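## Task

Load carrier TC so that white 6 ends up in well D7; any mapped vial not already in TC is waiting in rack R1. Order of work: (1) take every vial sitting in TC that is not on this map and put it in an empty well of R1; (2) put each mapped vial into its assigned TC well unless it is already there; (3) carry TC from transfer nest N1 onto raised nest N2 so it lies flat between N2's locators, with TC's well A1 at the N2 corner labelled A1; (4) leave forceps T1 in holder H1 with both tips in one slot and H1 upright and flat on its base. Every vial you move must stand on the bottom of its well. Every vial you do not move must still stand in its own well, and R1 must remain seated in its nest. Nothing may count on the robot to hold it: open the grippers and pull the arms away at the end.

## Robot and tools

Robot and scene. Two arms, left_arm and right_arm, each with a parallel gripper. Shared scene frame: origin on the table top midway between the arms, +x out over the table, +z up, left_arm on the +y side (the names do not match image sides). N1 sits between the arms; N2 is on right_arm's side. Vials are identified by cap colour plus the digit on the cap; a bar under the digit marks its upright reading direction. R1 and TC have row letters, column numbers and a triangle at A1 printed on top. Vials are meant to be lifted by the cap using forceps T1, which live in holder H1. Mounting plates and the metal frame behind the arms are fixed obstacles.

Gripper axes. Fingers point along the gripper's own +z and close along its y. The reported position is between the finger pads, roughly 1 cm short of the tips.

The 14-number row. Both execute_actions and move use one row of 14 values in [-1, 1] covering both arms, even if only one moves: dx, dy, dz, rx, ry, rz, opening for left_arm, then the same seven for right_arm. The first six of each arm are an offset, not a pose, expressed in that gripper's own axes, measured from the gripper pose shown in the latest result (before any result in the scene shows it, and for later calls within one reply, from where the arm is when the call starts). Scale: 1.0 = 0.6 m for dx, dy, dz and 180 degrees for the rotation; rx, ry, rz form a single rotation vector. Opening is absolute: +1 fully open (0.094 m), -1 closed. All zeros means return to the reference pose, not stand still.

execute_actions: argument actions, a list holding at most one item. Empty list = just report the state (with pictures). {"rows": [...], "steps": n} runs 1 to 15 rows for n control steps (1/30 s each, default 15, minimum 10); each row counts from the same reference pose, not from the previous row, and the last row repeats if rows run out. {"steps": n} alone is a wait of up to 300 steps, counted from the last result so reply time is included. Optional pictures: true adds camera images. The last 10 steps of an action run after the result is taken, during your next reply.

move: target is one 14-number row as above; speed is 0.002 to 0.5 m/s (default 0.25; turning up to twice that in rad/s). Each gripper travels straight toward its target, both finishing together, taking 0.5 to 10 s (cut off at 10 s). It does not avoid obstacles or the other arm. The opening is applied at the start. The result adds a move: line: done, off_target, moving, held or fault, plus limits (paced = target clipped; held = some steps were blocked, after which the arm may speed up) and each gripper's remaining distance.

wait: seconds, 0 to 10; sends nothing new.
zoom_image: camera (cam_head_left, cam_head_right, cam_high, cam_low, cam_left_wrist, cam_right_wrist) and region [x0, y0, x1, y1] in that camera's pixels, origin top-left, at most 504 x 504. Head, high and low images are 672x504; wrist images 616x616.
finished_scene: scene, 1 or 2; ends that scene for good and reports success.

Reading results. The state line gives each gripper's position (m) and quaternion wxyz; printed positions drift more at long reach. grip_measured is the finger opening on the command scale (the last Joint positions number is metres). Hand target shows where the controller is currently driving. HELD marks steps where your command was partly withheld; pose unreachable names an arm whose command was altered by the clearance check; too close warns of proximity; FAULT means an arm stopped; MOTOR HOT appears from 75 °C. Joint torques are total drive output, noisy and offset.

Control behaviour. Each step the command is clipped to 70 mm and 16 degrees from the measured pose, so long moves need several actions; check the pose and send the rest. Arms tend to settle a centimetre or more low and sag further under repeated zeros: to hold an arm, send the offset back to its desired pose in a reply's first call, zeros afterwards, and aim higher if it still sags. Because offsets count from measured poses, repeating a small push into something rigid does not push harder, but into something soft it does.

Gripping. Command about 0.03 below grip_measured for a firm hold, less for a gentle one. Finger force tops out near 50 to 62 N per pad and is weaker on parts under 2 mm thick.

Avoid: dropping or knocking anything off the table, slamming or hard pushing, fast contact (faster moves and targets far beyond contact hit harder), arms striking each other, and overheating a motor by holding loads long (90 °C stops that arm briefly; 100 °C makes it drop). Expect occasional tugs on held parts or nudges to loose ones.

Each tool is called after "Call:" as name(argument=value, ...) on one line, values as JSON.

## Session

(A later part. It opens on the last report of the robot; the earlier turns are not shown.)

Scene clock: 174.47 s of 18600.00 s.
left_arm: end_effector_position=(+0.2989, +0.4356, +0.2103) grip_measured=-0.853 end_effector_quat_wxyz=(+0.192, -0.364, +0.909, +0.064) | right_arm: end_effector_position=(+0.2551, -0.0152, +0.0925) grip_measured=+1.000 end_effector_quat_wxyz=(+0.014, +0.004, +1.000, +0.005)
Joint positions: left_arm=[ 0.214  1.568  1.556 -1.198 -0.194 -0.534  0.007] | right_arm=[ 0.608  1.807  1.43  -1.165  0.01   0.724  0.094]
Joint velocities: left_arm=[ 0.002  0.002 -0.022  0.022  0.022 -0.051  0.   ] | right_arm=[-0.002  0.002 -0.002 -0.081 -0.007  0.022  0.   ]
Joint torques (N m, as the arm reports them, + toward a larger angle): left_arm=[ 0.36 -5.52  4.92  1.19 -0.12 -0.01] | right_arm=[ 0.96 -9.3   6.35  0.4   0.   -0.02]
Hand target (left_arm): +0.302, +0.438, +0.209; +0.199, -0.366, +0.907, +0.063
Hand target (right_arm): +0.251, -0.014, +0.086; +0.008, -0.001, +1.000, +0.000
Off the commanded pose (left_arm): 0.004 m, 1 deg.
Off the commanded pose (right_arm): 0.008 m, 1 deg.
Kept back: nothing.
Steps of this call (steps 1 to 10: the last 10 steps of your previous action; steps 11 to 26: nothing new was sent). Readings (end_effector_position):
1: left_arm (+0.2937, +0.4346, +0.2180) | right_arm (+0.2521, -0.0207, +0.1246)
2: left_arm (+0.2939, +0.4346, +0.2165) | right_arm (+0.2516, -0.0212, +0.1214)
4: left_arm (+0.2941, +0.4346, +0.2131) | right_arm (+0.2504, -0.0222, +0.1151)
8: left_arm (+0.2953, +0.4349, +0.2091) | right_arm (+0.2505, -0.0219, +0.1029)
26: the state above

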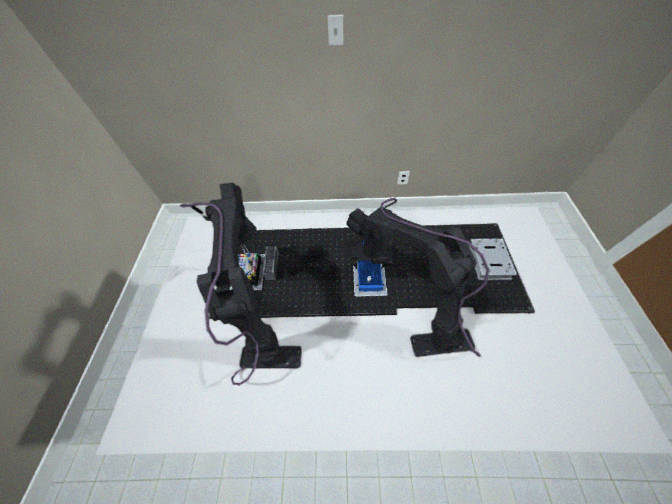

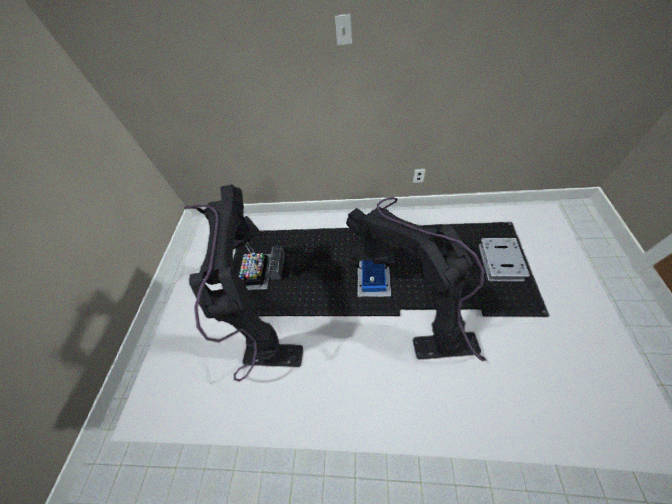

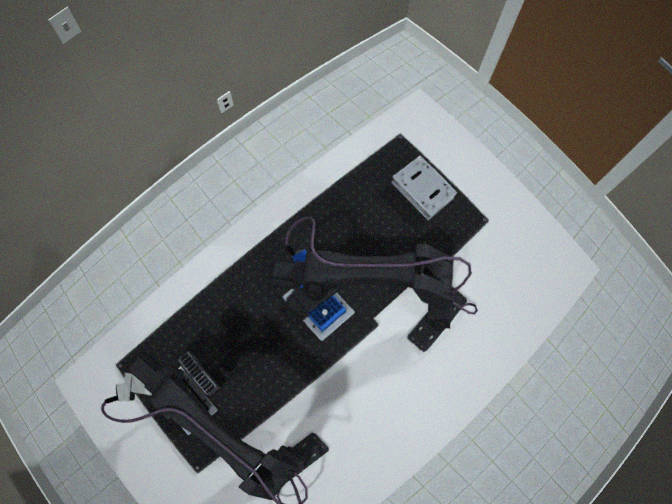

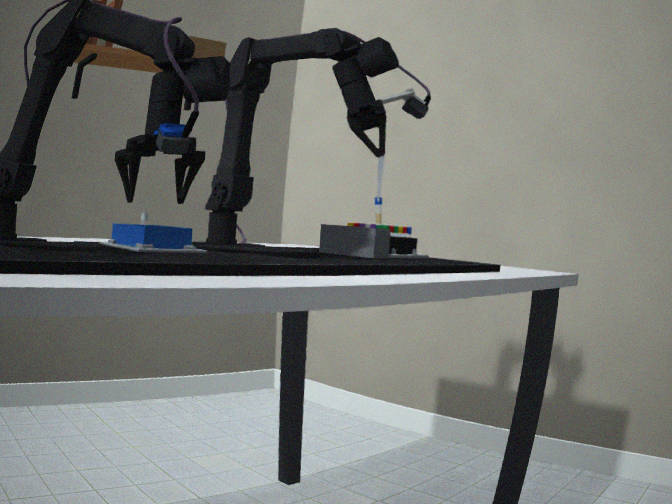

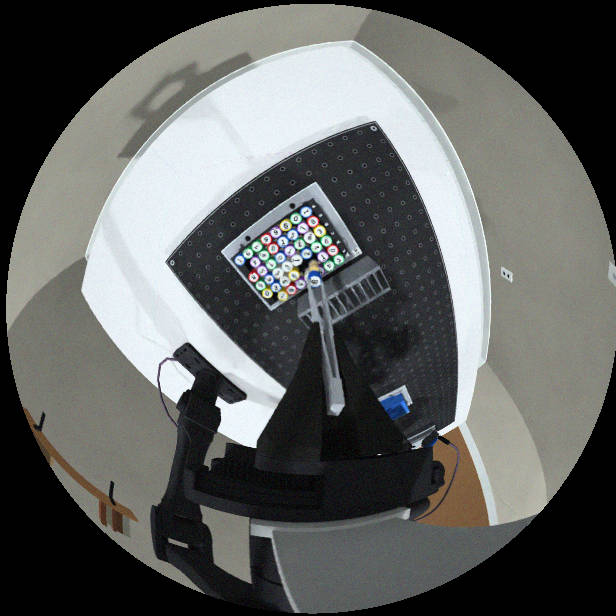

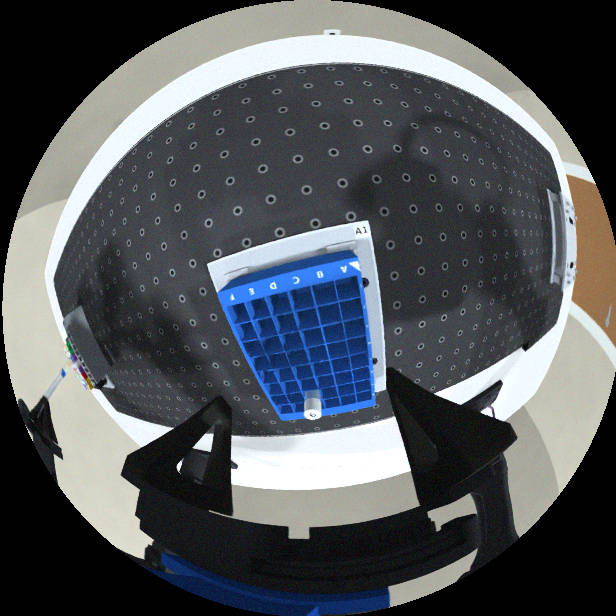

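Call:
execute_actions(actions=[{"rows": [[-0.0065,-0.0056,0.0080,0.0014,-0.0024,-0.0005,-0.86,0.0014,0,0.004,0.0005,0.001,-0.0004,1],[-0.0063,-0.0061,0.0103,0.0009,-0.0015,-0.0003,-0.86,0.0028,0,0.008,0.001,0.002,-0.0008,1],[-0.0061,-0.0065,0.0126,0.0004,-0.0006,-0.0001,-0.86,0.0042,0,0.012,0.0016,0.003,-0.0012,1],[-0.0059,-0.0069,0.0149,-0.0002,0.0003,0.0001,-0.86,0.0056,0,0.016,0.0021,0.004,-0.0016,1],[-0.0058,-0.0073,0.0172,-0.0007,0.0011,0.0003,-0.86,0.007,0,0.020,0.0027,0.005,-0.002,1],[-0.0056,-0.0077,0.0196,-0.0012,0.0020,0.0005,-0.86,0.0084,0,0.024,0.0032,0.006,-0.0025,1],[-0.0054,-0.0081,0.0220,-0.0017,0.0029,0.0007,-0.86,0.0098,0,0.028,0.0037,0.007,-0.003,1],[-0.0052,-0.0085,0.0244,-0.0022,0.0038,0.0009,-0.86,0.0112,0,0.032,0.0043,0.008,-0.0034,1],[-0.0050,-0.0089,0.0268,-0.0027,0.0046,0.0011,-0.86,0.0126,0,0.036,0.0048,0.009,-0.0038,1],[-0.0047,-0.0093,0.0291,-0.0032,0.0055,0.0013,-0.86,0.014,0,0.040,0.0053,0.010,-0.0042,1],[-0.0045,-0.0097,0.0315,-0.0038,0.0064,0.0015,-0.86,0.0154,0,0.043,0.0058,0.011,-0.0046,1],[-0.0045,-0.0099,0.0327,-0.0040,0.0067,0.0015,-0.86,0.0167,0,0.045,0.0064,0.012,-0.005,1]], "steps": 14}])

Call:
execute_actions(actions=[{"steps": 24}], pictures=true)

Call:
zoom_image(camera="cam_left_wrist", region=[285, 235, 345, 295])

Scene clock: 177.57 s of 18600.00 s.
left_arm: end_effector_position=(+0.2998, +0.4357, +0.2083) grip_measured=-0.853 end_effector_quat_wxyz=(+0.190, -0.364, +0.910, +0.064) | right_arm: end_effector_position=(+0.2558, -0.0146, +0.0925) grip_measured=+1.000 end_effector_quat_wxyz=(+0.015, +0.004, +1.000, +0.007)
Joint positions: left_arm=[ 0.214  1.574  1.556 -1.196 -0.194 -0.534  0.007] | right_arm=[ 0.608  1.807  1.43  -1.162  0.01   0.724  0.094]
Joint velocities: left_arm=[-0.007  0.095 -0.002  0.022 -0.051 -0.037 -0.   ] | right_arm=[-0.012  0.002 -0.017  0.095 -0.037  0.007  0.   ]
Joint torques (N m, as the arm reports them, + toward a larger angle): left_arm=[ 0.01 -4.72  5.57  1.21 -0.13 -0.03] | right_arm=[ 0.52 -9.39  5.45  0.43 -0.02 -0.02]
Steps of this call (steps 1 to 89: nothing new was sent; steps 90 to 93: the first 4 steps of this action). Readings (end_effector_position):
90: left_arm (+0.2990, +0.4356, +0.2103) | right_arm (+0.2553, -0.0151, +0.0925)
91: left_arm (+0.2991, +0.4356, +0.2099) | right_arm (+0.2553, -0.0151, +0.0925)
93: the state above

Scene clock: 178.37 s of 18600.00 s.
left_arm: end_effector_position=(+0.3057, +0.4369, +0.1931) grip_measured=-0.853 end_effector_quat_wxyz=(+0.171, -0.363, +0.913, +0.067) | right_arm: end_effector_position=(+0.2518, -0.0169, +0.0737) grip_measured=+1.000 end_effector_quat_wxyz=(+0.004, +0.004, +1.000, +0.001)
Joint positions: left_arm=[ 0.214  1.622  1.556 -1.187 -0.194 -0.534  0.007] | right_arm=[ 0.608  1.826  1.378 -1.116  0.005  0.724  0.094]
Joint velocities: left_arm=[ 0.022 -0.007 -0.002 -0.095  0.007 -0.037  0.001] | right_arm=[-0.007  0.002 -0.007 -0.007 -0.037  0.007  0.   ]
Joint torques (N m, as the arm reports them, + toward a larger angle): left_arm=[ 0.05 -5.83  5.6   1.13 -0.1  -0.02] | right_arm=[ 1.27 -9.16  6.08  0.37 -0.04 -0.04]
Hand target (left_arm): +0.311, +0.438, +0.194; +0.180, -0.363, +0.912, +0.066
Hand target (right_arm): +0.246, -0.015, +0.066; -0.005, -0.004, +1.000, -0.005
Off the commanded pose (left_arm): 0.005 m, 1 deg.
Off the commanded pose (right_arm): 0.011 m, 2 deg.
Kept back: nothing.
Steps of this call (steps 1 to 10: the last 10 steps of your previous action; steps 11 to 24: nothing new was sent). Readings (end_effector_position):
1: left_arm (+0.3003, +0.4358, +0.2069) | right_arm (+0.2561, -0.0144, +0.0919)
2: left_arm (+0.3008, +0.4359, +0.2051) | right_arm (+0.2561, -0.0144, +0.0910)
4: left_arm (+0.3021, +0.4362, +0.2016) | right_arm (+0.2550, -0.0152, +0.0877)
8: left_arm (+0.3044, +0.4366, +0.1953) | right_arm (+0.2514, -0.0178, +0.0801)
24: the state above

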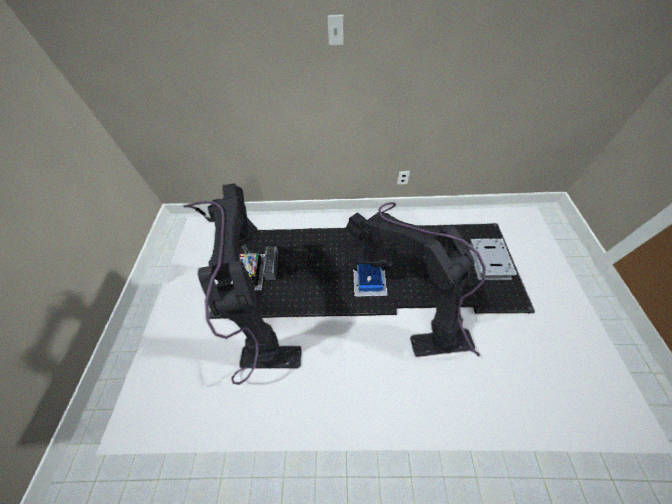

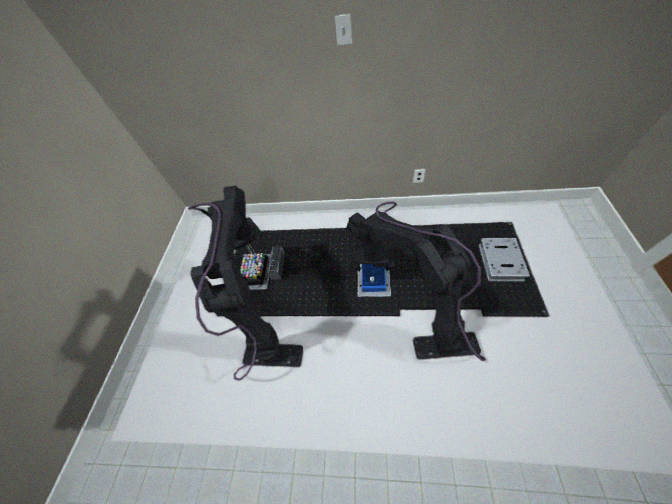

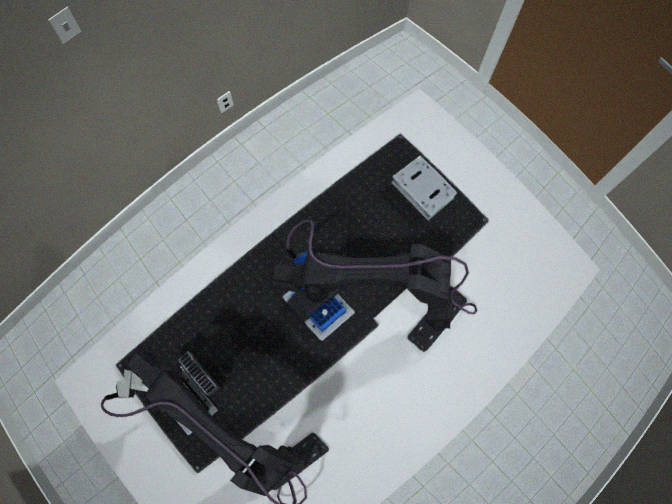

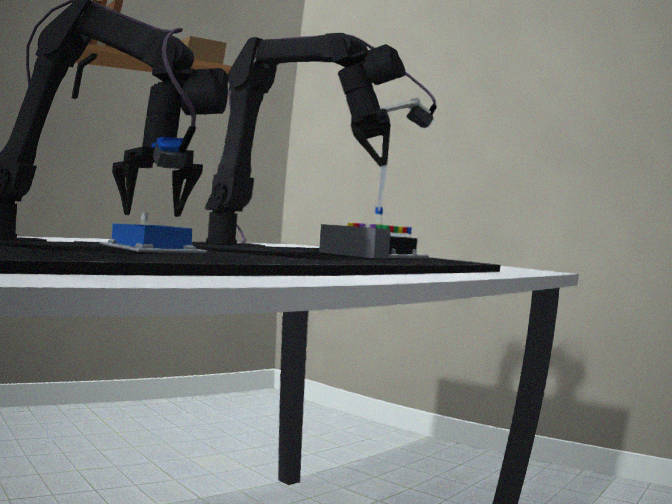

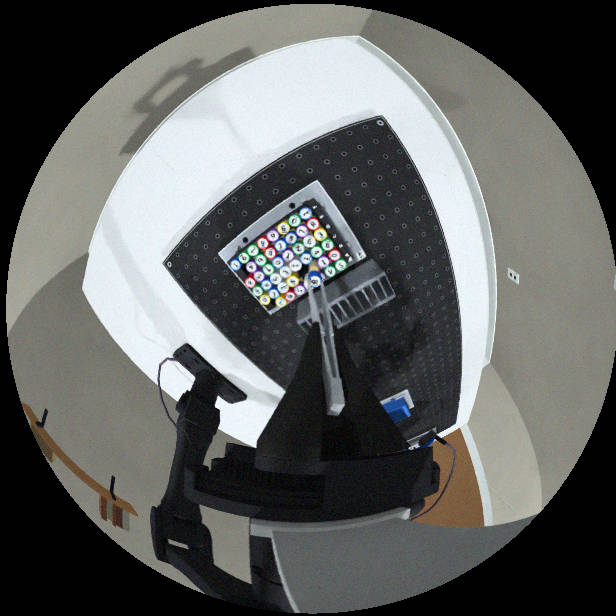

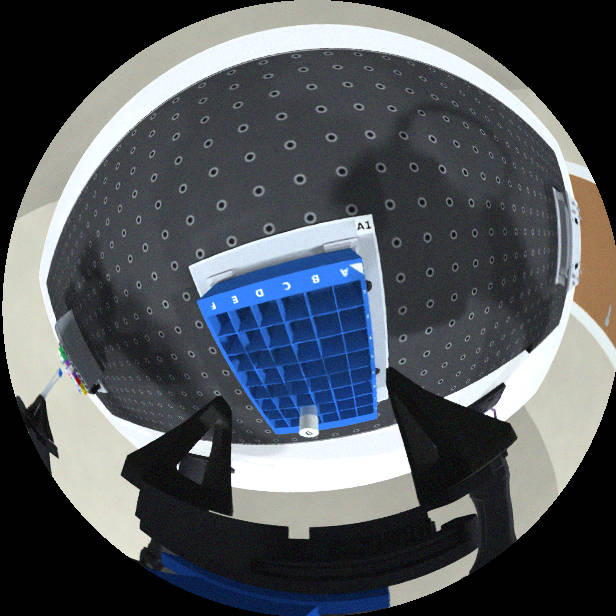

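Region (285, 235, 345, 295) of cam_left_wrist's 616x616 image, scaled by 8.400, with more detail than that image has.

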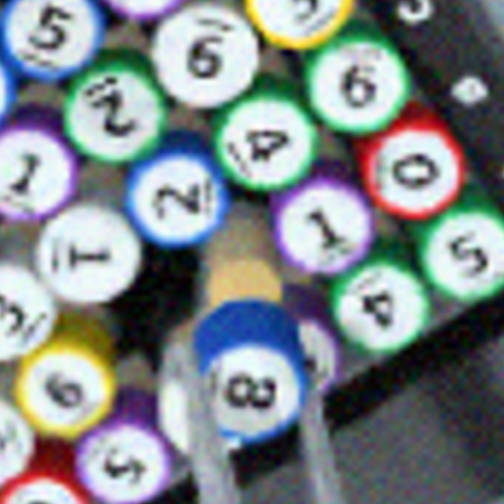

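Call:
execute_actions(actions=[{"rows": [[-0.0102,0.0049,0.0014,0.0011,-0.0048,-0.0058,-0.86,0.0043,-0.0033,0.0133,0.0038,0.0057,0,1],[-0.0077,-0.0005,0.0005,0.0022,-0.0048,-0.0029,-0.86,0.0043,-0.0033,0.0145,0.0038,0.0057,0,1],[-0.0077,-0.0005,0.0005,0.0022,-0.0048,-0.0029,-0.86,0.0043,-0.0033,0.016,0.0038,0.0057,0,1],[-0.0065,-0.0013,0.0074,0.0003,-0.0016,-0.0022,-0.86,0.0043,-0.0033,0.0175,0.0038,0.0057,0,1],[-0.0064,-0.0015,0.0085,0,-0.0012,-0.0021,-0.86,0.0043,-0.0033,0.019,0.0038,0.0057,0,1],[-0.0064,-0.0017,0.0097,-0.0003,-0.0008,-0.0020,-0.86,0.0043,-0.0033,0.0205,0.0038,0.0057,0,1],[-0.0063,-0.0019,0.0108,-0.0005,-0.0003,-0.0019,-0.86,0.0043,-0.0033,0.022,0.0038,0.0057,0,1],[-0.0062,-0.0021,0.0120,-0.0008,0.0001,-0.0018,-0.86,0.0043,-0.0033,0.0235,0.0038,0.0057,0,1],[-0.0061,-0.0023,0.0131,-0.0010,0.0005,-0.0017,-0.86,0.0043,-0.0033,0.025,0.0038,0.0057,0,1],[-0.0060,-0.0025,0.0143,-0.0013,0.0010,-0.0016,-0.86,0.0043,-0.0033,0.0265,0.0038,0.0057,0,1],[-0.0059,-0.0028,0.0154,-0.0015,0.0014,-0.0015,-0.86,0.0043,-0.0033,0.0283,0.0038,0.0057,0,1],[-0.0059,-0.0030,0.0166,-0.0018,0.0018,-0.0014,-0.86,0.0043,-0.0033,0.0283,0.0038,0.0057,0,1],[-0.0058,-0.0032,0.0178,-0.0020,0.0023,-0.0013,-0.86,0.0043,-0.0033,0.0283,0.0038,0.0057,0,1],[-0.0057,-0.0034,0.0189,-0.0023,0.0027,-0.0012,-0.86,0.0043,-0.0033,0.0283,0.0038,0.0057,0,1]], "steps": 15}])

Call:
execute_actions(actions=[{"steps": 22}], pictures=true)

Call:
zoom_image(camera="cam_left_wrist", region=[285, 235, 345, 295])

Call:
zoom_image(camera="cam_right_wrist", region=[190, 300, 430, 460])

Scene clock: 183.33 s of 18600.00 s.
left_arm: end_effector_position=(+0.3055, +0.4375, +0.1931) grip_measured=-0.853 end_effector_quat_wxyz=(+0.171, -0.364, +0.913, +0.067) | right_arm: end_effector_position=(+0.2524, -0.0163, +0.0737) grip_measured=+1.000 end_effector_quat_wxyz=(+0.006, +0.004, +1.000, +0.002)
Joint positions: left_arm=[ 0.216  1.622  1.556 -1.187 -0.194 -0.534  0.007] | right_arm=[ 0.608  1.826  1.378 -1.112  0.005  0.724  0.094]
Joint velocities: left_arm=[-0.002  0.012  0.002 -0.11   0.007  0.037 -0.001] | right_arm=[ 0.002 -0.007 -0.012  0.081  0.037 -0.037  0.   ]
Joint torques (N m, as the arm reports them, + toward a larger angle): left_arm=[ 0.36 -4.97  5.65  1.09 -0.11 -0.03] | right_arm=[ 0.   -8.89  5.48  0.37 -0.03 -0.04]
Steps of this call (steps 1 to 90: nothing new was sent; then 1.80 s passed at rest; steps 91 to 95: the first 5 steps of this action). Readings (end_effector_position):
91: left_arm (+0.3056, +0.4372, +0.1931) | right_arm (+0.2519, -0.0168, +0.0737)
92: left_arm (+0.3056, +0.4373, +0.1931) | right_arm (+0.2519, -0.0168, +0.0737)
94: left_arm (+0.3055, +0.4375, +0.1931) | right_arm (+0.2522, -0.0166, +0.0737)
95: the state above

Scene clock: 184.07 s of 18600.00 s.
left_arm: end_effector_position=(+0.3076, +0.4379, +0.1836) grip_measured=-0.853 end_effector_quat_wxyz=(+0.158, -0.363, +0.915, +0.070) | right_arm: end_effector_position=(+0.2526, -0.0162, +0.0680) grip_measured=+1.000 end_effector_quat_wxyz=(+0.008, +0.004, +1.000, +0.004)
Joint positions: left_arm=[ 0.216  1.65   1.556 -1.186 -0.194 -0.534  0.007] | right_arm=[ 0.608  1.826  1.355 -1.083  0.005  0.724  0.094]
Joint velocities: left_arm=[-0.002 -0.017  0.017  0.037 -0.007  0.051 -0.   ] | right_arm=[ 0.012  0.002 -0.007 -0.081 -0.022 -0.007  0.   ]
Joint torques (N m, as the arm reports them, + toward a larger angle): left_arm=[ 0.33 -5.88  5.7   1.06 -0.13 -0.01] | right_arm=[ 0.02 -8.36  6.04  0.37 -0.02 -0.03]
Hand target (left_arm): +0.312, +0.440, +0.184; +0.166, -0.366, +0.913, +0.069
Hand target (right_arm): +0.249, -0.019, +0.057; -0.005, +0.004, +1.000, -0.006
Off the commanded pose (left_arm): 0.005 m, 1 deg.
Off the commanded pose (right_arm): 0.012 m, 2 deg.
Kept back: nothing.
Steps of this call (steps 1 to 10: the last 10 steps of your previous action; steps 11 to 22: nothing new was sent). Readings (end_effector_position):
1: left_arm (+0.3056, +0.4375, +0.1927) | right_arm (+0.2528, -0.0160, +0.0737)
2: left_arm (+0.3057, +0.4375, +0.1922) | right_arm (+0.2530, -0.0158, +0.0732)
4: left_arm (+0.3061, +0.4376, +0.1903) | right_arm (+0.2529, -0.0159, +0.0716)
8: left_arm (+0.3070, +0.4378, +0.1860) | right_arm (+0.2513, -0.0173, +0.0683)
22: the state above

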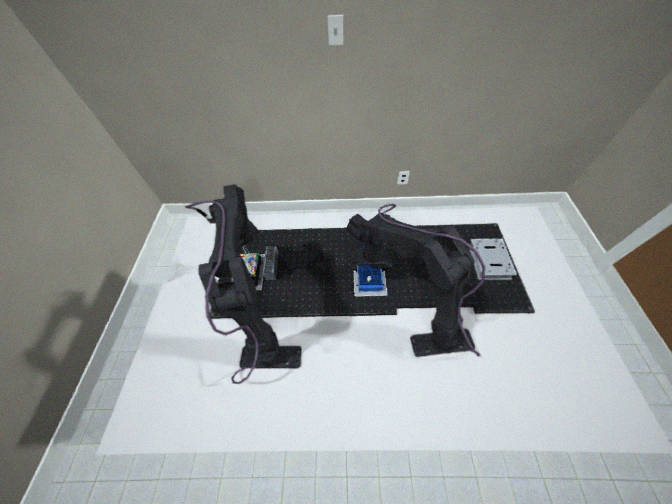

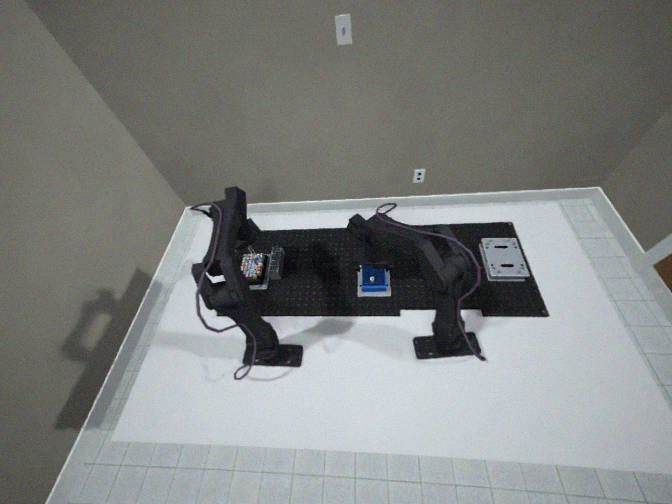

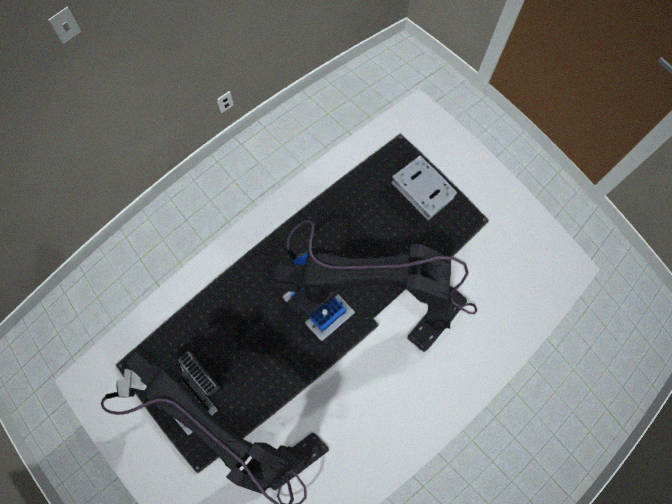

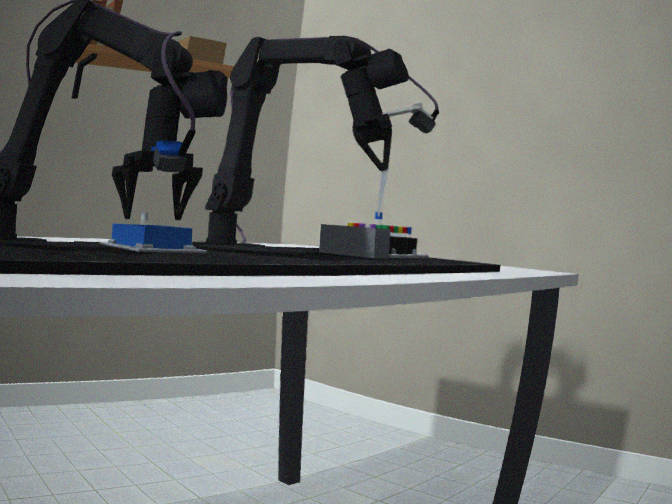

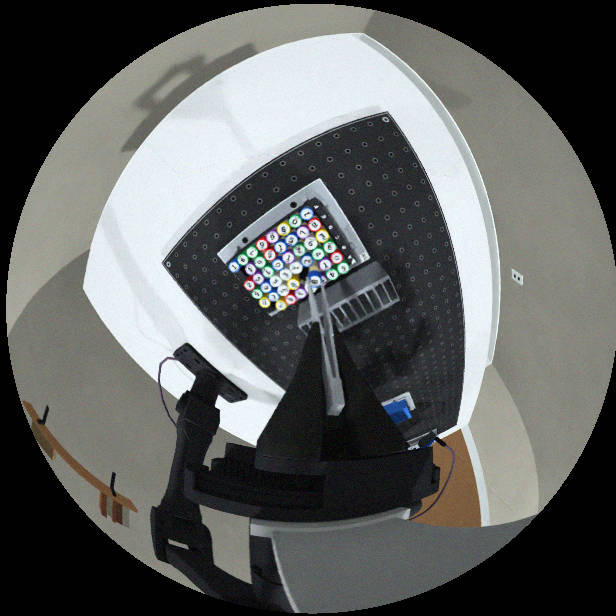

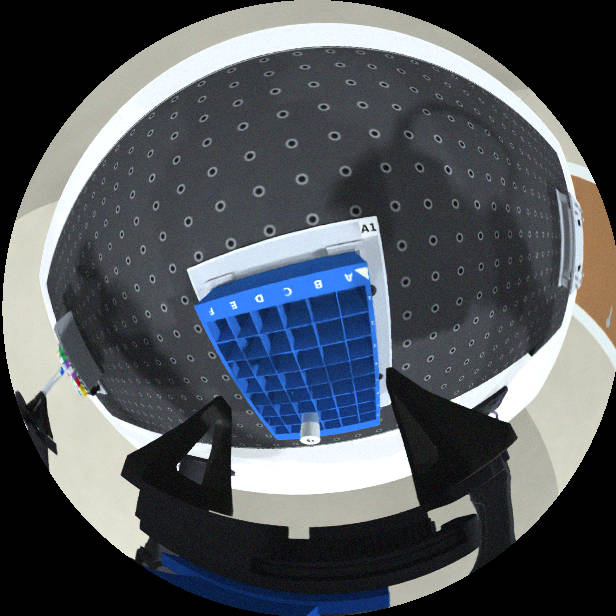

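Region (285, 235, 345, 295) of cam_left_wrist's 616x616 image, scaled by 8.400, with more detail than that image has.

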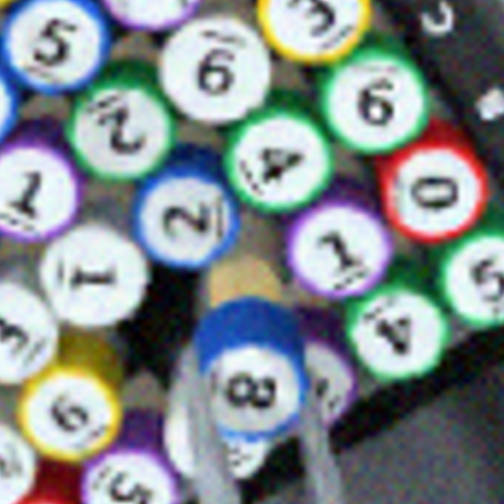

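Region (190, 300, 430, 460) of cam_right_wrist's 616x616 image, scaled by 2.100, with more detail than that image has.

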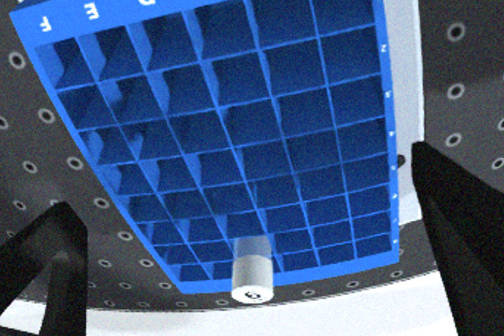

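Call:
execute_actions(actions=[{"rows": [[-0.0066,-0.0060,0.0094,0.0012,-0.0021,-0.0005,-0.86,0,0,0,0,0,0,1],[-0.0065,-0.0065,0.0119,0.0007,-0.0012,-0.0003,-0.86,0,0,0,0,0,0,1],[-0.0064,-0.0069,0.0144,0.0002,-0.0003,-0.0001,-0.86,0,0,0,0,0,0,1],[-0.0062,-0.0074,0.0168,-0.0003,0.0006,0.0001,-0.86,0,0,0,0,0,0,1],[-0.0061,-0.0079,0.0193,-0.0009,0.0015,0.0003,-0.86,0,0,0,0,0,0,1],[-0.0059,-0.0083,0.0218,-0.0014,0.0024,0.0005,-0.86,0,0,0,0,0,0,1],[-0.0058,-0.0088,0.0243,-0.0019,0.0033,0.0007,-0.86,0,0,0,0,0,0,1],[-0.0056,-0.0092,0.0268,-0.0024,0.0041,0.0009,-0.86,0,0,0,0,0,0,1],[-0.0054,-0.0097,0.0293,-0.0030,0.0050,0.0011,-0.86,0,0,0,0,0,0,1],[-0.0052,-0.0101,0.0318,-0.0035,0.0059,0.0014,-0.86,0,0,0,0,0,0,1],[-0.0050,-0.0105,0.0343,-0.0040,0.0068,0.0016,-0.86,0,0,0,0,0,0,1],[-0.0048,-0.0110,0.0368,-0.0045,0.0077,0.0018,-0.86,0,0,0,0,0,0,1],[-0.0043,-0.0112,0.0393,-0.0052,0.0089,0.0020,-0.86,0,0,0,0,0,0,1]], "steps": 15}])

Call:
execute_actions(actions=[{"steps": 22}], pictures=true)

Call:
zoom_image(camera="cam_left_wrist", region=[285, 245, 345, 305])

Call:
zoom_image(camera="cam_low", region=[95, 195, 215, 260])

Call:
zoom_image(camera="cam_low", region=[345, 205, 415, 245])

Scene clock: 187.83 s of 18600.00 s.
left_arm: end_effector_position=(+0.3093, +0.4382, +0.1786) grip_measured=-0.853 end_effector_quat_wxyz=(+0.152, -0.363, +0.916, +0.071) | right_arm: end_effector_position=(+0.2526, -0.0161, +0.0680) grip_measured=+1.000 end_effector_quat_wxyz=(+0.008, +0.004, +1.000, +0.004)
Joint positions: left_arm=[ 0.216  1.665  1.556 -1.183 -0.194 -0.534  0.007] | right_arm=[ 0.608  1.826  1.355 -1.083  0.005  0.724  0.094]
Joint velocities: left_arm=[-0.027  0.159  0.017 -0.007  0.051  0.022  0.   ] | right_arm=[-0.002 -0.002 -0.017 -0.022 -0.037  0.022  0.   ]
Joint torques (N m, as the arm reports them, + toward a larger angle): left_arm=[ 0.02 -5.65  5.65  1.06 -0.12 -0.01] | right_arm=[  0.04 -10.31   7.12   0.34   0.    -0.04]
Steps of this call (steps 1 to 90: nothing new was sent; then 0.60 s passed at rest; steps 91 to 95: the first 5 steps of this action). Readings (end_effector_position):
91: left_arm (+0.3077, +0.4379, +0.1833) | right_arm (+0.2526, -0.0161, +0.0680)
92: left_arm (+0.3080, +0.4380, +0.1827) | right_arm (+0.2526, -0.0161, +0.0680)
94: left_arm (+0.3088, +0.4381, +0.1804) | right_arm (+0.2526, -0.0161, +0.0680)
95: the state above

Scene clock: 188.57 s of 18600.00 s.
left_arm: end_effector_position=(+0.3142, +0.4392, +0.1618) grip_measured=-0.853 end_effector_quat_wxyz=(+0.133, -0.362, +0.920, +0.075) | right_arm: end_effector_position=(+0.2526, -0.0161, +0.0680) grip_measured=+1.000 end_effector_quat_wxyz=(+0.008, +0.004, +1.000, +0.004)
Joint positions: left_arm=[ 0.216  1.716  1.556 -1.173 -0.194 -0.534  0.007] | right_arm=[ 0.608  1.826  1.355 -1.083  0.005  0.724  0.094]
Joint velocities: left_arm=[-0.022  0.007 -0.012  0.022  0.066  0.007  0.   ] | right_arm=[-0.002 -0.002 -0.002 -0.007 -0.007  0.007  0.   ]
Joint torques (N m, as the arm reports them, + toward a larger angle): left_arm=[ 0.08 -6.5   5.71  0.99 -0.1   0.01] | right_arm=[  0.04 -10.32   7.13   0.3    0.    -0.02]
Hand target (left_arm): +0.320, +0.440, +0.162; +0.142, -0.363, +0.918, +0.073
Hand target (right_arm): +0.253, -0.016, +0.068; +0.008, +0.004, +1.000, +0.004
Off the commanded pose (left_arm): 0.006 m, 1 deg.
Off the commanded pose (right_arm): 0.000 m, 0 deg.
Kept back: nothing.
Steps of this call (steps 1 to 10: the last 10 steps of your previous action; steps 11 to 22: nothing new was sent). Readings (end_effector_position):
1: left_arm (+0.3098, +0.4383, +0.1768) | right_arm (+0.2526, -0.0161, +0.0680)
2: left_arm (+0.3103, +0.4384, +0.1749) | right_arm (+0.2526, -0.0161, +0.0680)
4: left_arm (+0.3115, +0.4386, +0.1711) | right_arm (+0.2526, -0.0161, +0.0680)
8: left_arm (+0.3134, +0.4390, +0.1651) | right_arm (+0.2526, -0.0161, +0.0680)
22: the state above

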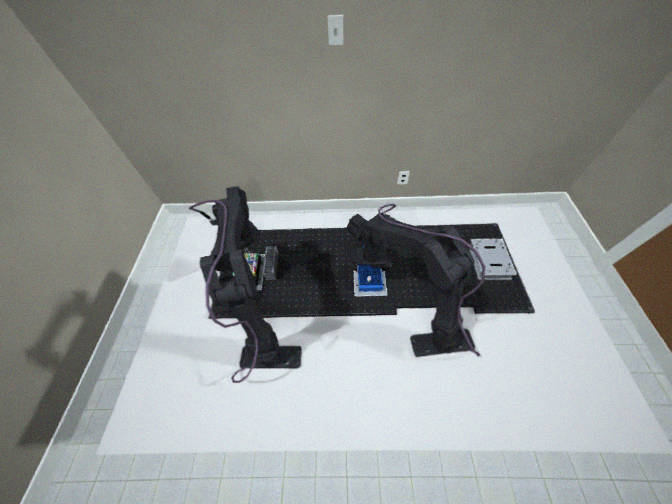

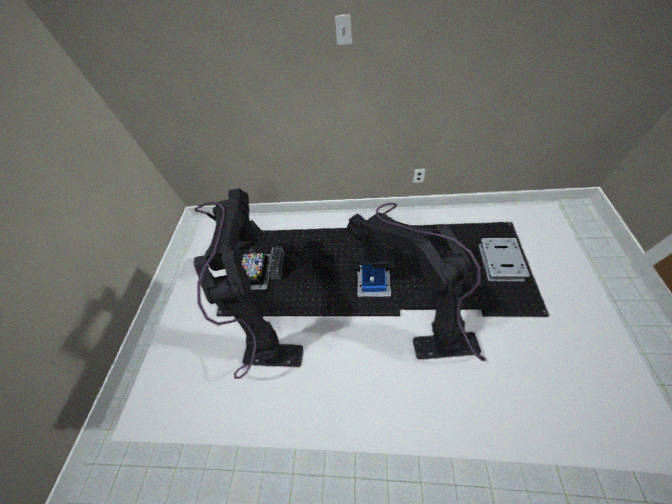

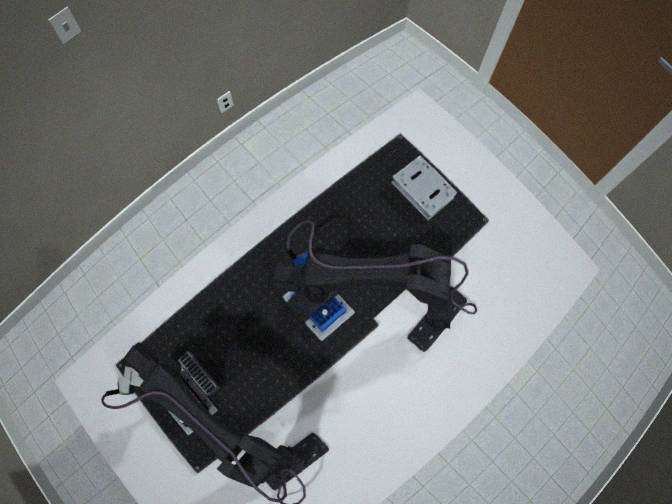

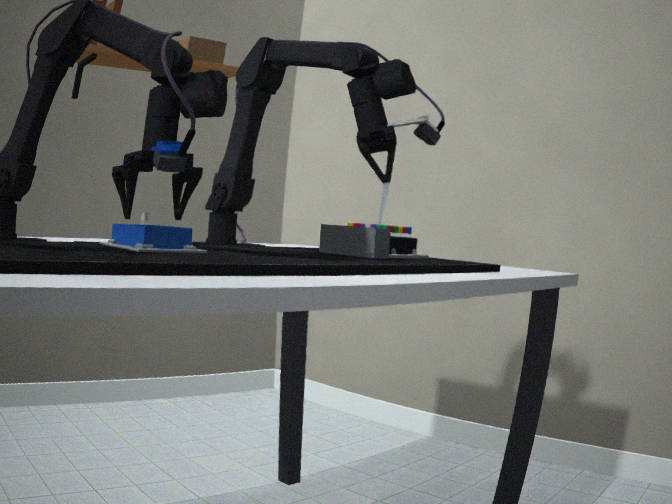

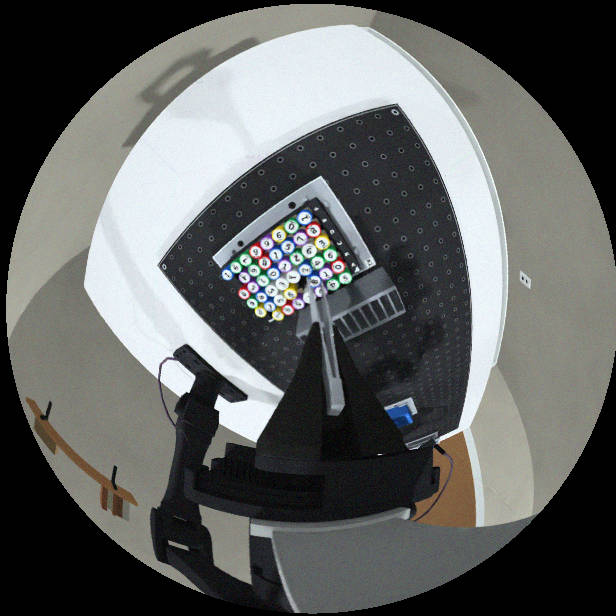

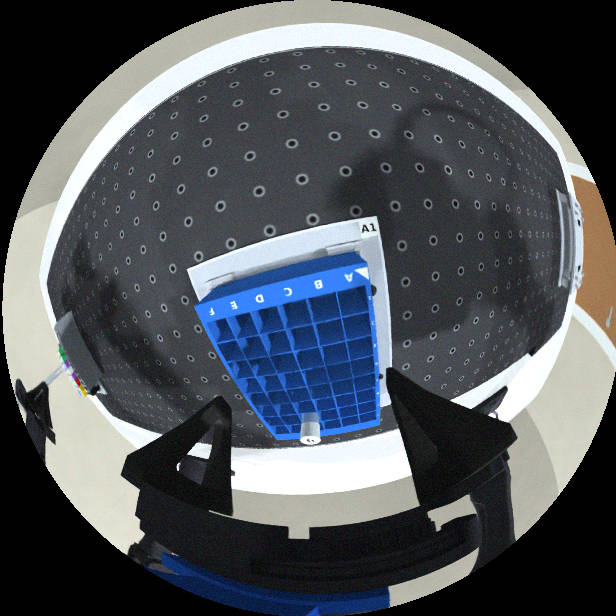

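Region (285, 245, 345, 305) of cam_left_wrist's 616x616 image, scaled by 8.400, with more detail than that image has.

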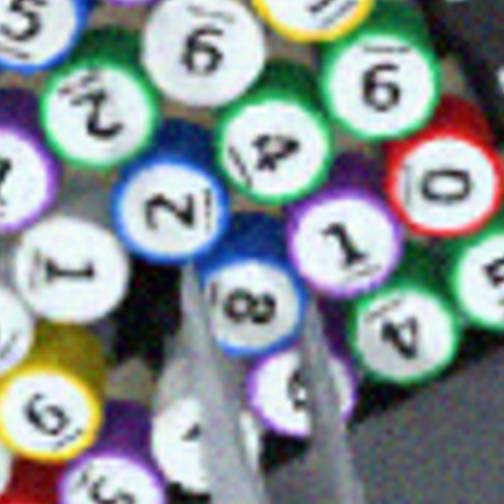

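Region (95, 195, 215, 260) of cam_low's 672x504 image, scaled by 4.200, with more detail than that image has; it fills the top 273 rows of this view, and the rest is white.

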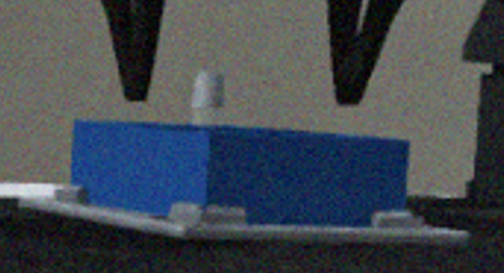

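Region (345, 205, 415, 245) of cam_low's 672x504 image, scaled by 7.200, with more detail than that image has; it fills the top 288 rows of this view, and the rest is white.

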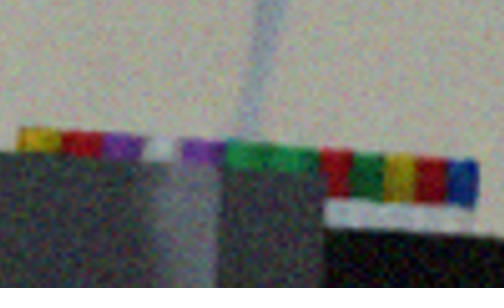

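Call:
execute_actions(actions=[{"rows": [[0,0,0,0,0,0,-0.85,0.0043,-0.0033,0.0133,0.0040,0.0061,0,1],[0,0,0,0,0,0,-0.845,0.0043,-0.0033,0.0179,0.0042,0.0065,0,1],[0,0,0,0,0,0,-0.84,0.0043,-0.0033,0.0225,0.0044,0.0069,0,1],[0,0,0,0,0,0,-0.835,0.0043,-0.0033,0.0271,0.0046,0.0073,0,1],[0,0,0,0,0,0,-0.83,0.0043,-0.0033,0.0317,0.0048,0.0077,0,1],[0,0,0,0,0,0,-0.825,0.0043,-0.0033,0.0363,0.0050,0.0081,0,1],[0,0,0,0,0,0,-0.82,0.0043,-0.0033,0.0409,0.0052,0.0085,0,1],[0,0,0,0,0,0,-0.815,0.0043,-0.0033,0.0455,0.0054,0.0089,0,1],[0,0,0,0,0,0,-0.81,0.0043,-0.0033,0.0501,0.0056,0.0093,0,1],[0,0,0,0,0,0,-0.805,0.0043,-0.0033,0.0547,0.0058,0.0097,0,1],[0,0,0,0,0,0,-0.80,0.0043,-0.0033,0.0593,0.0060,0.0101,0,1],[0,0,0,0,0,0,-0.80,0.0043,-0.0033,0.0639,0.0062,0.0105,0,1],[0,0,0,0,0,0,-0.80,0.0043,-0.0033,0.0683,0.0064,0.0108,0,1]], "steps": 15}])

Call:
execute_actions(actions=[{"steps": 24}], pictures=true)

Call:
zoom_image(camera="cam_left_wrist", region=[285, 245, 345, 305])

Scene clock: 190.17 s of 18600.00 s.
left_arm: end_effector_position=(+0.3142, +0.4392, +0.1618) grip_measured=-0.832 end_effector_quat_wxyz=(+0.133, -0.362, +0.920, +0.075) | right_arm: end_effector_position=(+0.2538, -0.0152, +0.0668) grip_measured=+1.000 end_effector_quat_wxyz=(+0.011, +0.004, +1.000, +0.006)
Joint positions: left_arm=[ 0.216  1.716  1.556 -1.173 -0.194 -0.534  0.008] | right_arm=[ 0.608  1.826  1.35  -1.071  0.005  0.724  0.094]
Joint velocities: left_arm=[-0.002 -0.022 -0.022  0.022 -0.051 -0.022  0.003] | right_arm=[-0.017  0.017 -0.115  0.183 -0.081  0.037  0.   ]
Joint torques (N m, as the arm reports them, + toward a larger angle): left_arm=[-0.03 -6.7   5.67  0.79 -0.11 -0.02] | right_arm=[-0.08 -7.61  5.54  0.34 -0.03 -0.04]
Steps of this call (steps 1 to 43: nothing new was sent; steps 44 to 48: the first 5 steps of this action). Readings (end_effector_position):
44: left_arm (+0.3142, +0.4392, +0.1618) | right_arm (+0.2526, -0.0161, +0.0680)
45: left_arm (+0.3142, +0.4392, +0.1618) | right_arm (+0.2527, -0.0161, +0.0680)
47: left_arm (+0.3142, +0.4392, +0.1618) | right_arm (+0.2534, -0.0155, +0.0675)
48: the state above

Scene clock: 190.97 s of 18600.00 s.
left_arm: end_effector_position=(+0.3142, +0.4392, +0.1618) grip_measured=-0.802 end_effector_quat_wxyz=(+0.133, -0.362, +0.920, +0.075) | right_arm: end_effector_position=(+0.2527, -0.0153, +0.0338) grip_measured=+1.000 end_effector_quat_wxyz=(-0.002, +0.004, +1.000, -0.003)
Joint positions: left_arm=[ 0.216  1.716  1.556 -1.173 -0.194 -0.534  0.009] | right_arm=[ 0.608  1.887  1.294 -0.985  0.002  0.724  0.094]
Joint velocities: left_arm=[-0.022  0.007  0.002  0.007  0.051  0.037  0.001] | right_arm=[-0.007  0.012 -0.012 -0.051  0.081 -0.007  0.   ]
Joint torques (N m, as the arm reports them, + toward a larger angle): left_arm=[ 0.06 -6.7   5.7   0.78 -0.12 -0.02] | right_arm=[-0.18 -9.76  6.05  0.36 -0.04 -0.05]
Hand target (left_arm): +0.314, +0.439, +0.162; +0.133, -0.362, +0.920, +0.075
Hand target (right_arm): +0.251, -0.017, +0.028; -0.009, +0.004, +1.000, -0.007
Off the commanded pose (left_arm): 0.000 m, 0 deg.
Off the commanded pose (right_arm): 0.008 m, 1 deg.
Kept back: nothing.
Steps of this call (steps 1 to 10: the last 10 steps of your previous action; steps 11 to 24: nothing new was sent). Readings (end_effector_position):
1: left_arm (+0.3142, +0.4392, +0.1618) | right_arm (+0.2537, -0.0152, +0.0651)
2: left_arm (+0.3142, +0.4392, +0.1618) | right_arm (+0.2534, -0.0153, +0.0629)
4: left_arm (+0.3142, +0.4392, +0.1618) | right_arm (+0.2527, -0.0159, +0.0566)
8: left_arm (+0.3142, +0.4392, +0.1618) | right_arm (+0.2505, -0.0175, +0.0420)
24: the state above

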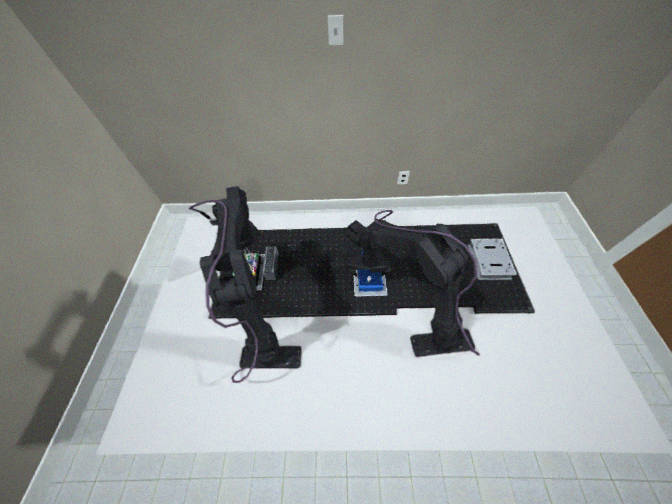

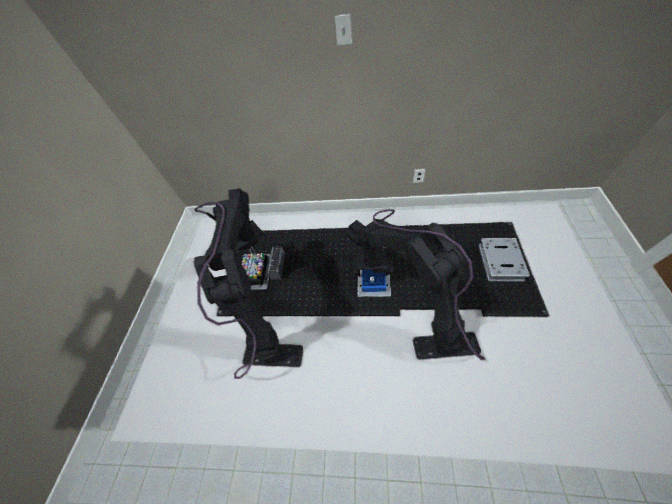

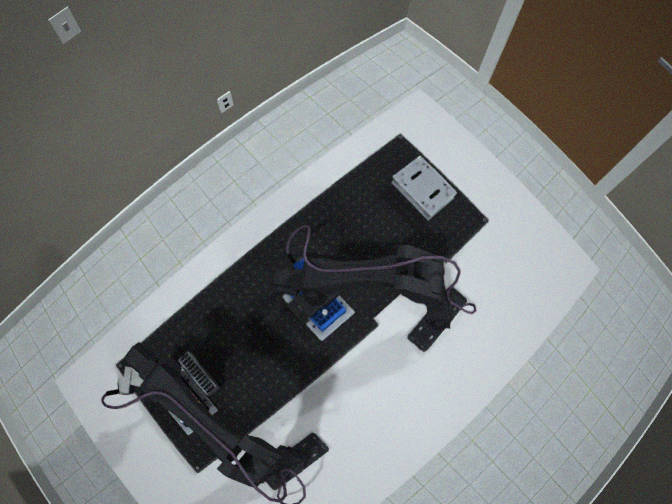

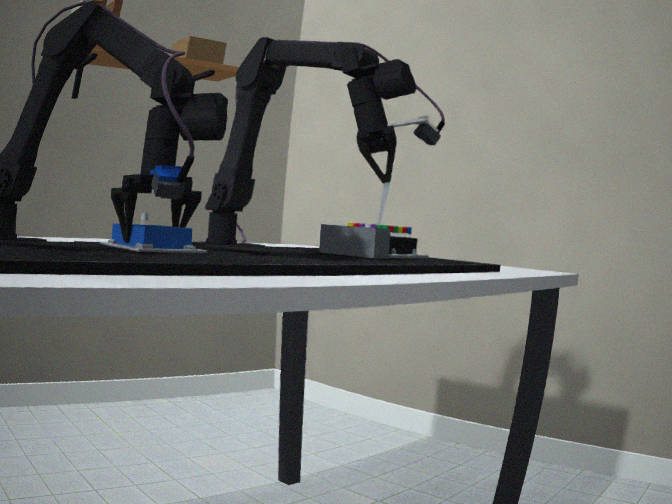

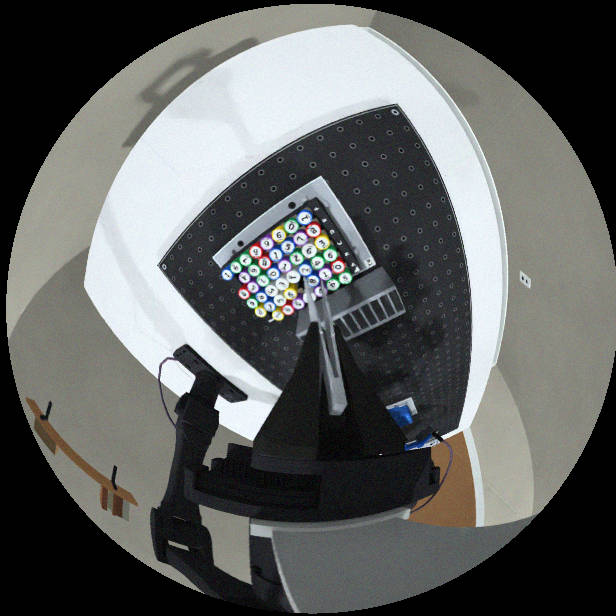

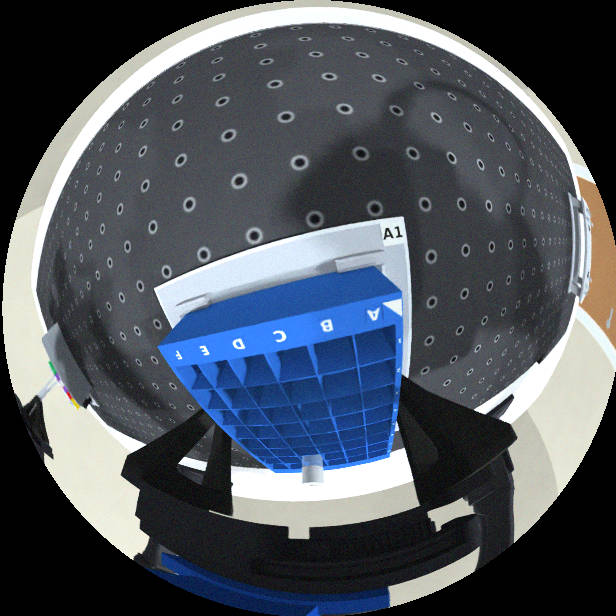

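Region (285, 245, 345, 305) of cam_left_wrist's 616x616 image, scaled by 8.400, with more detail than that image has.

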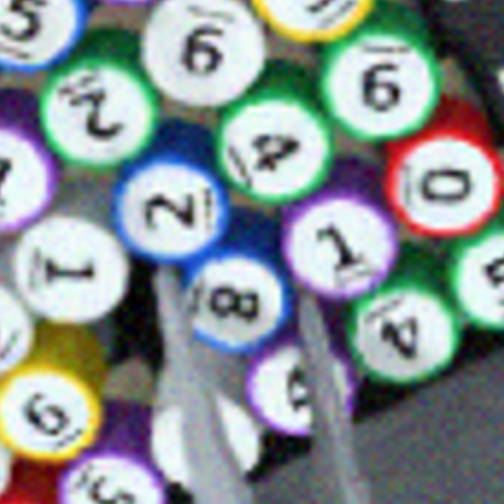

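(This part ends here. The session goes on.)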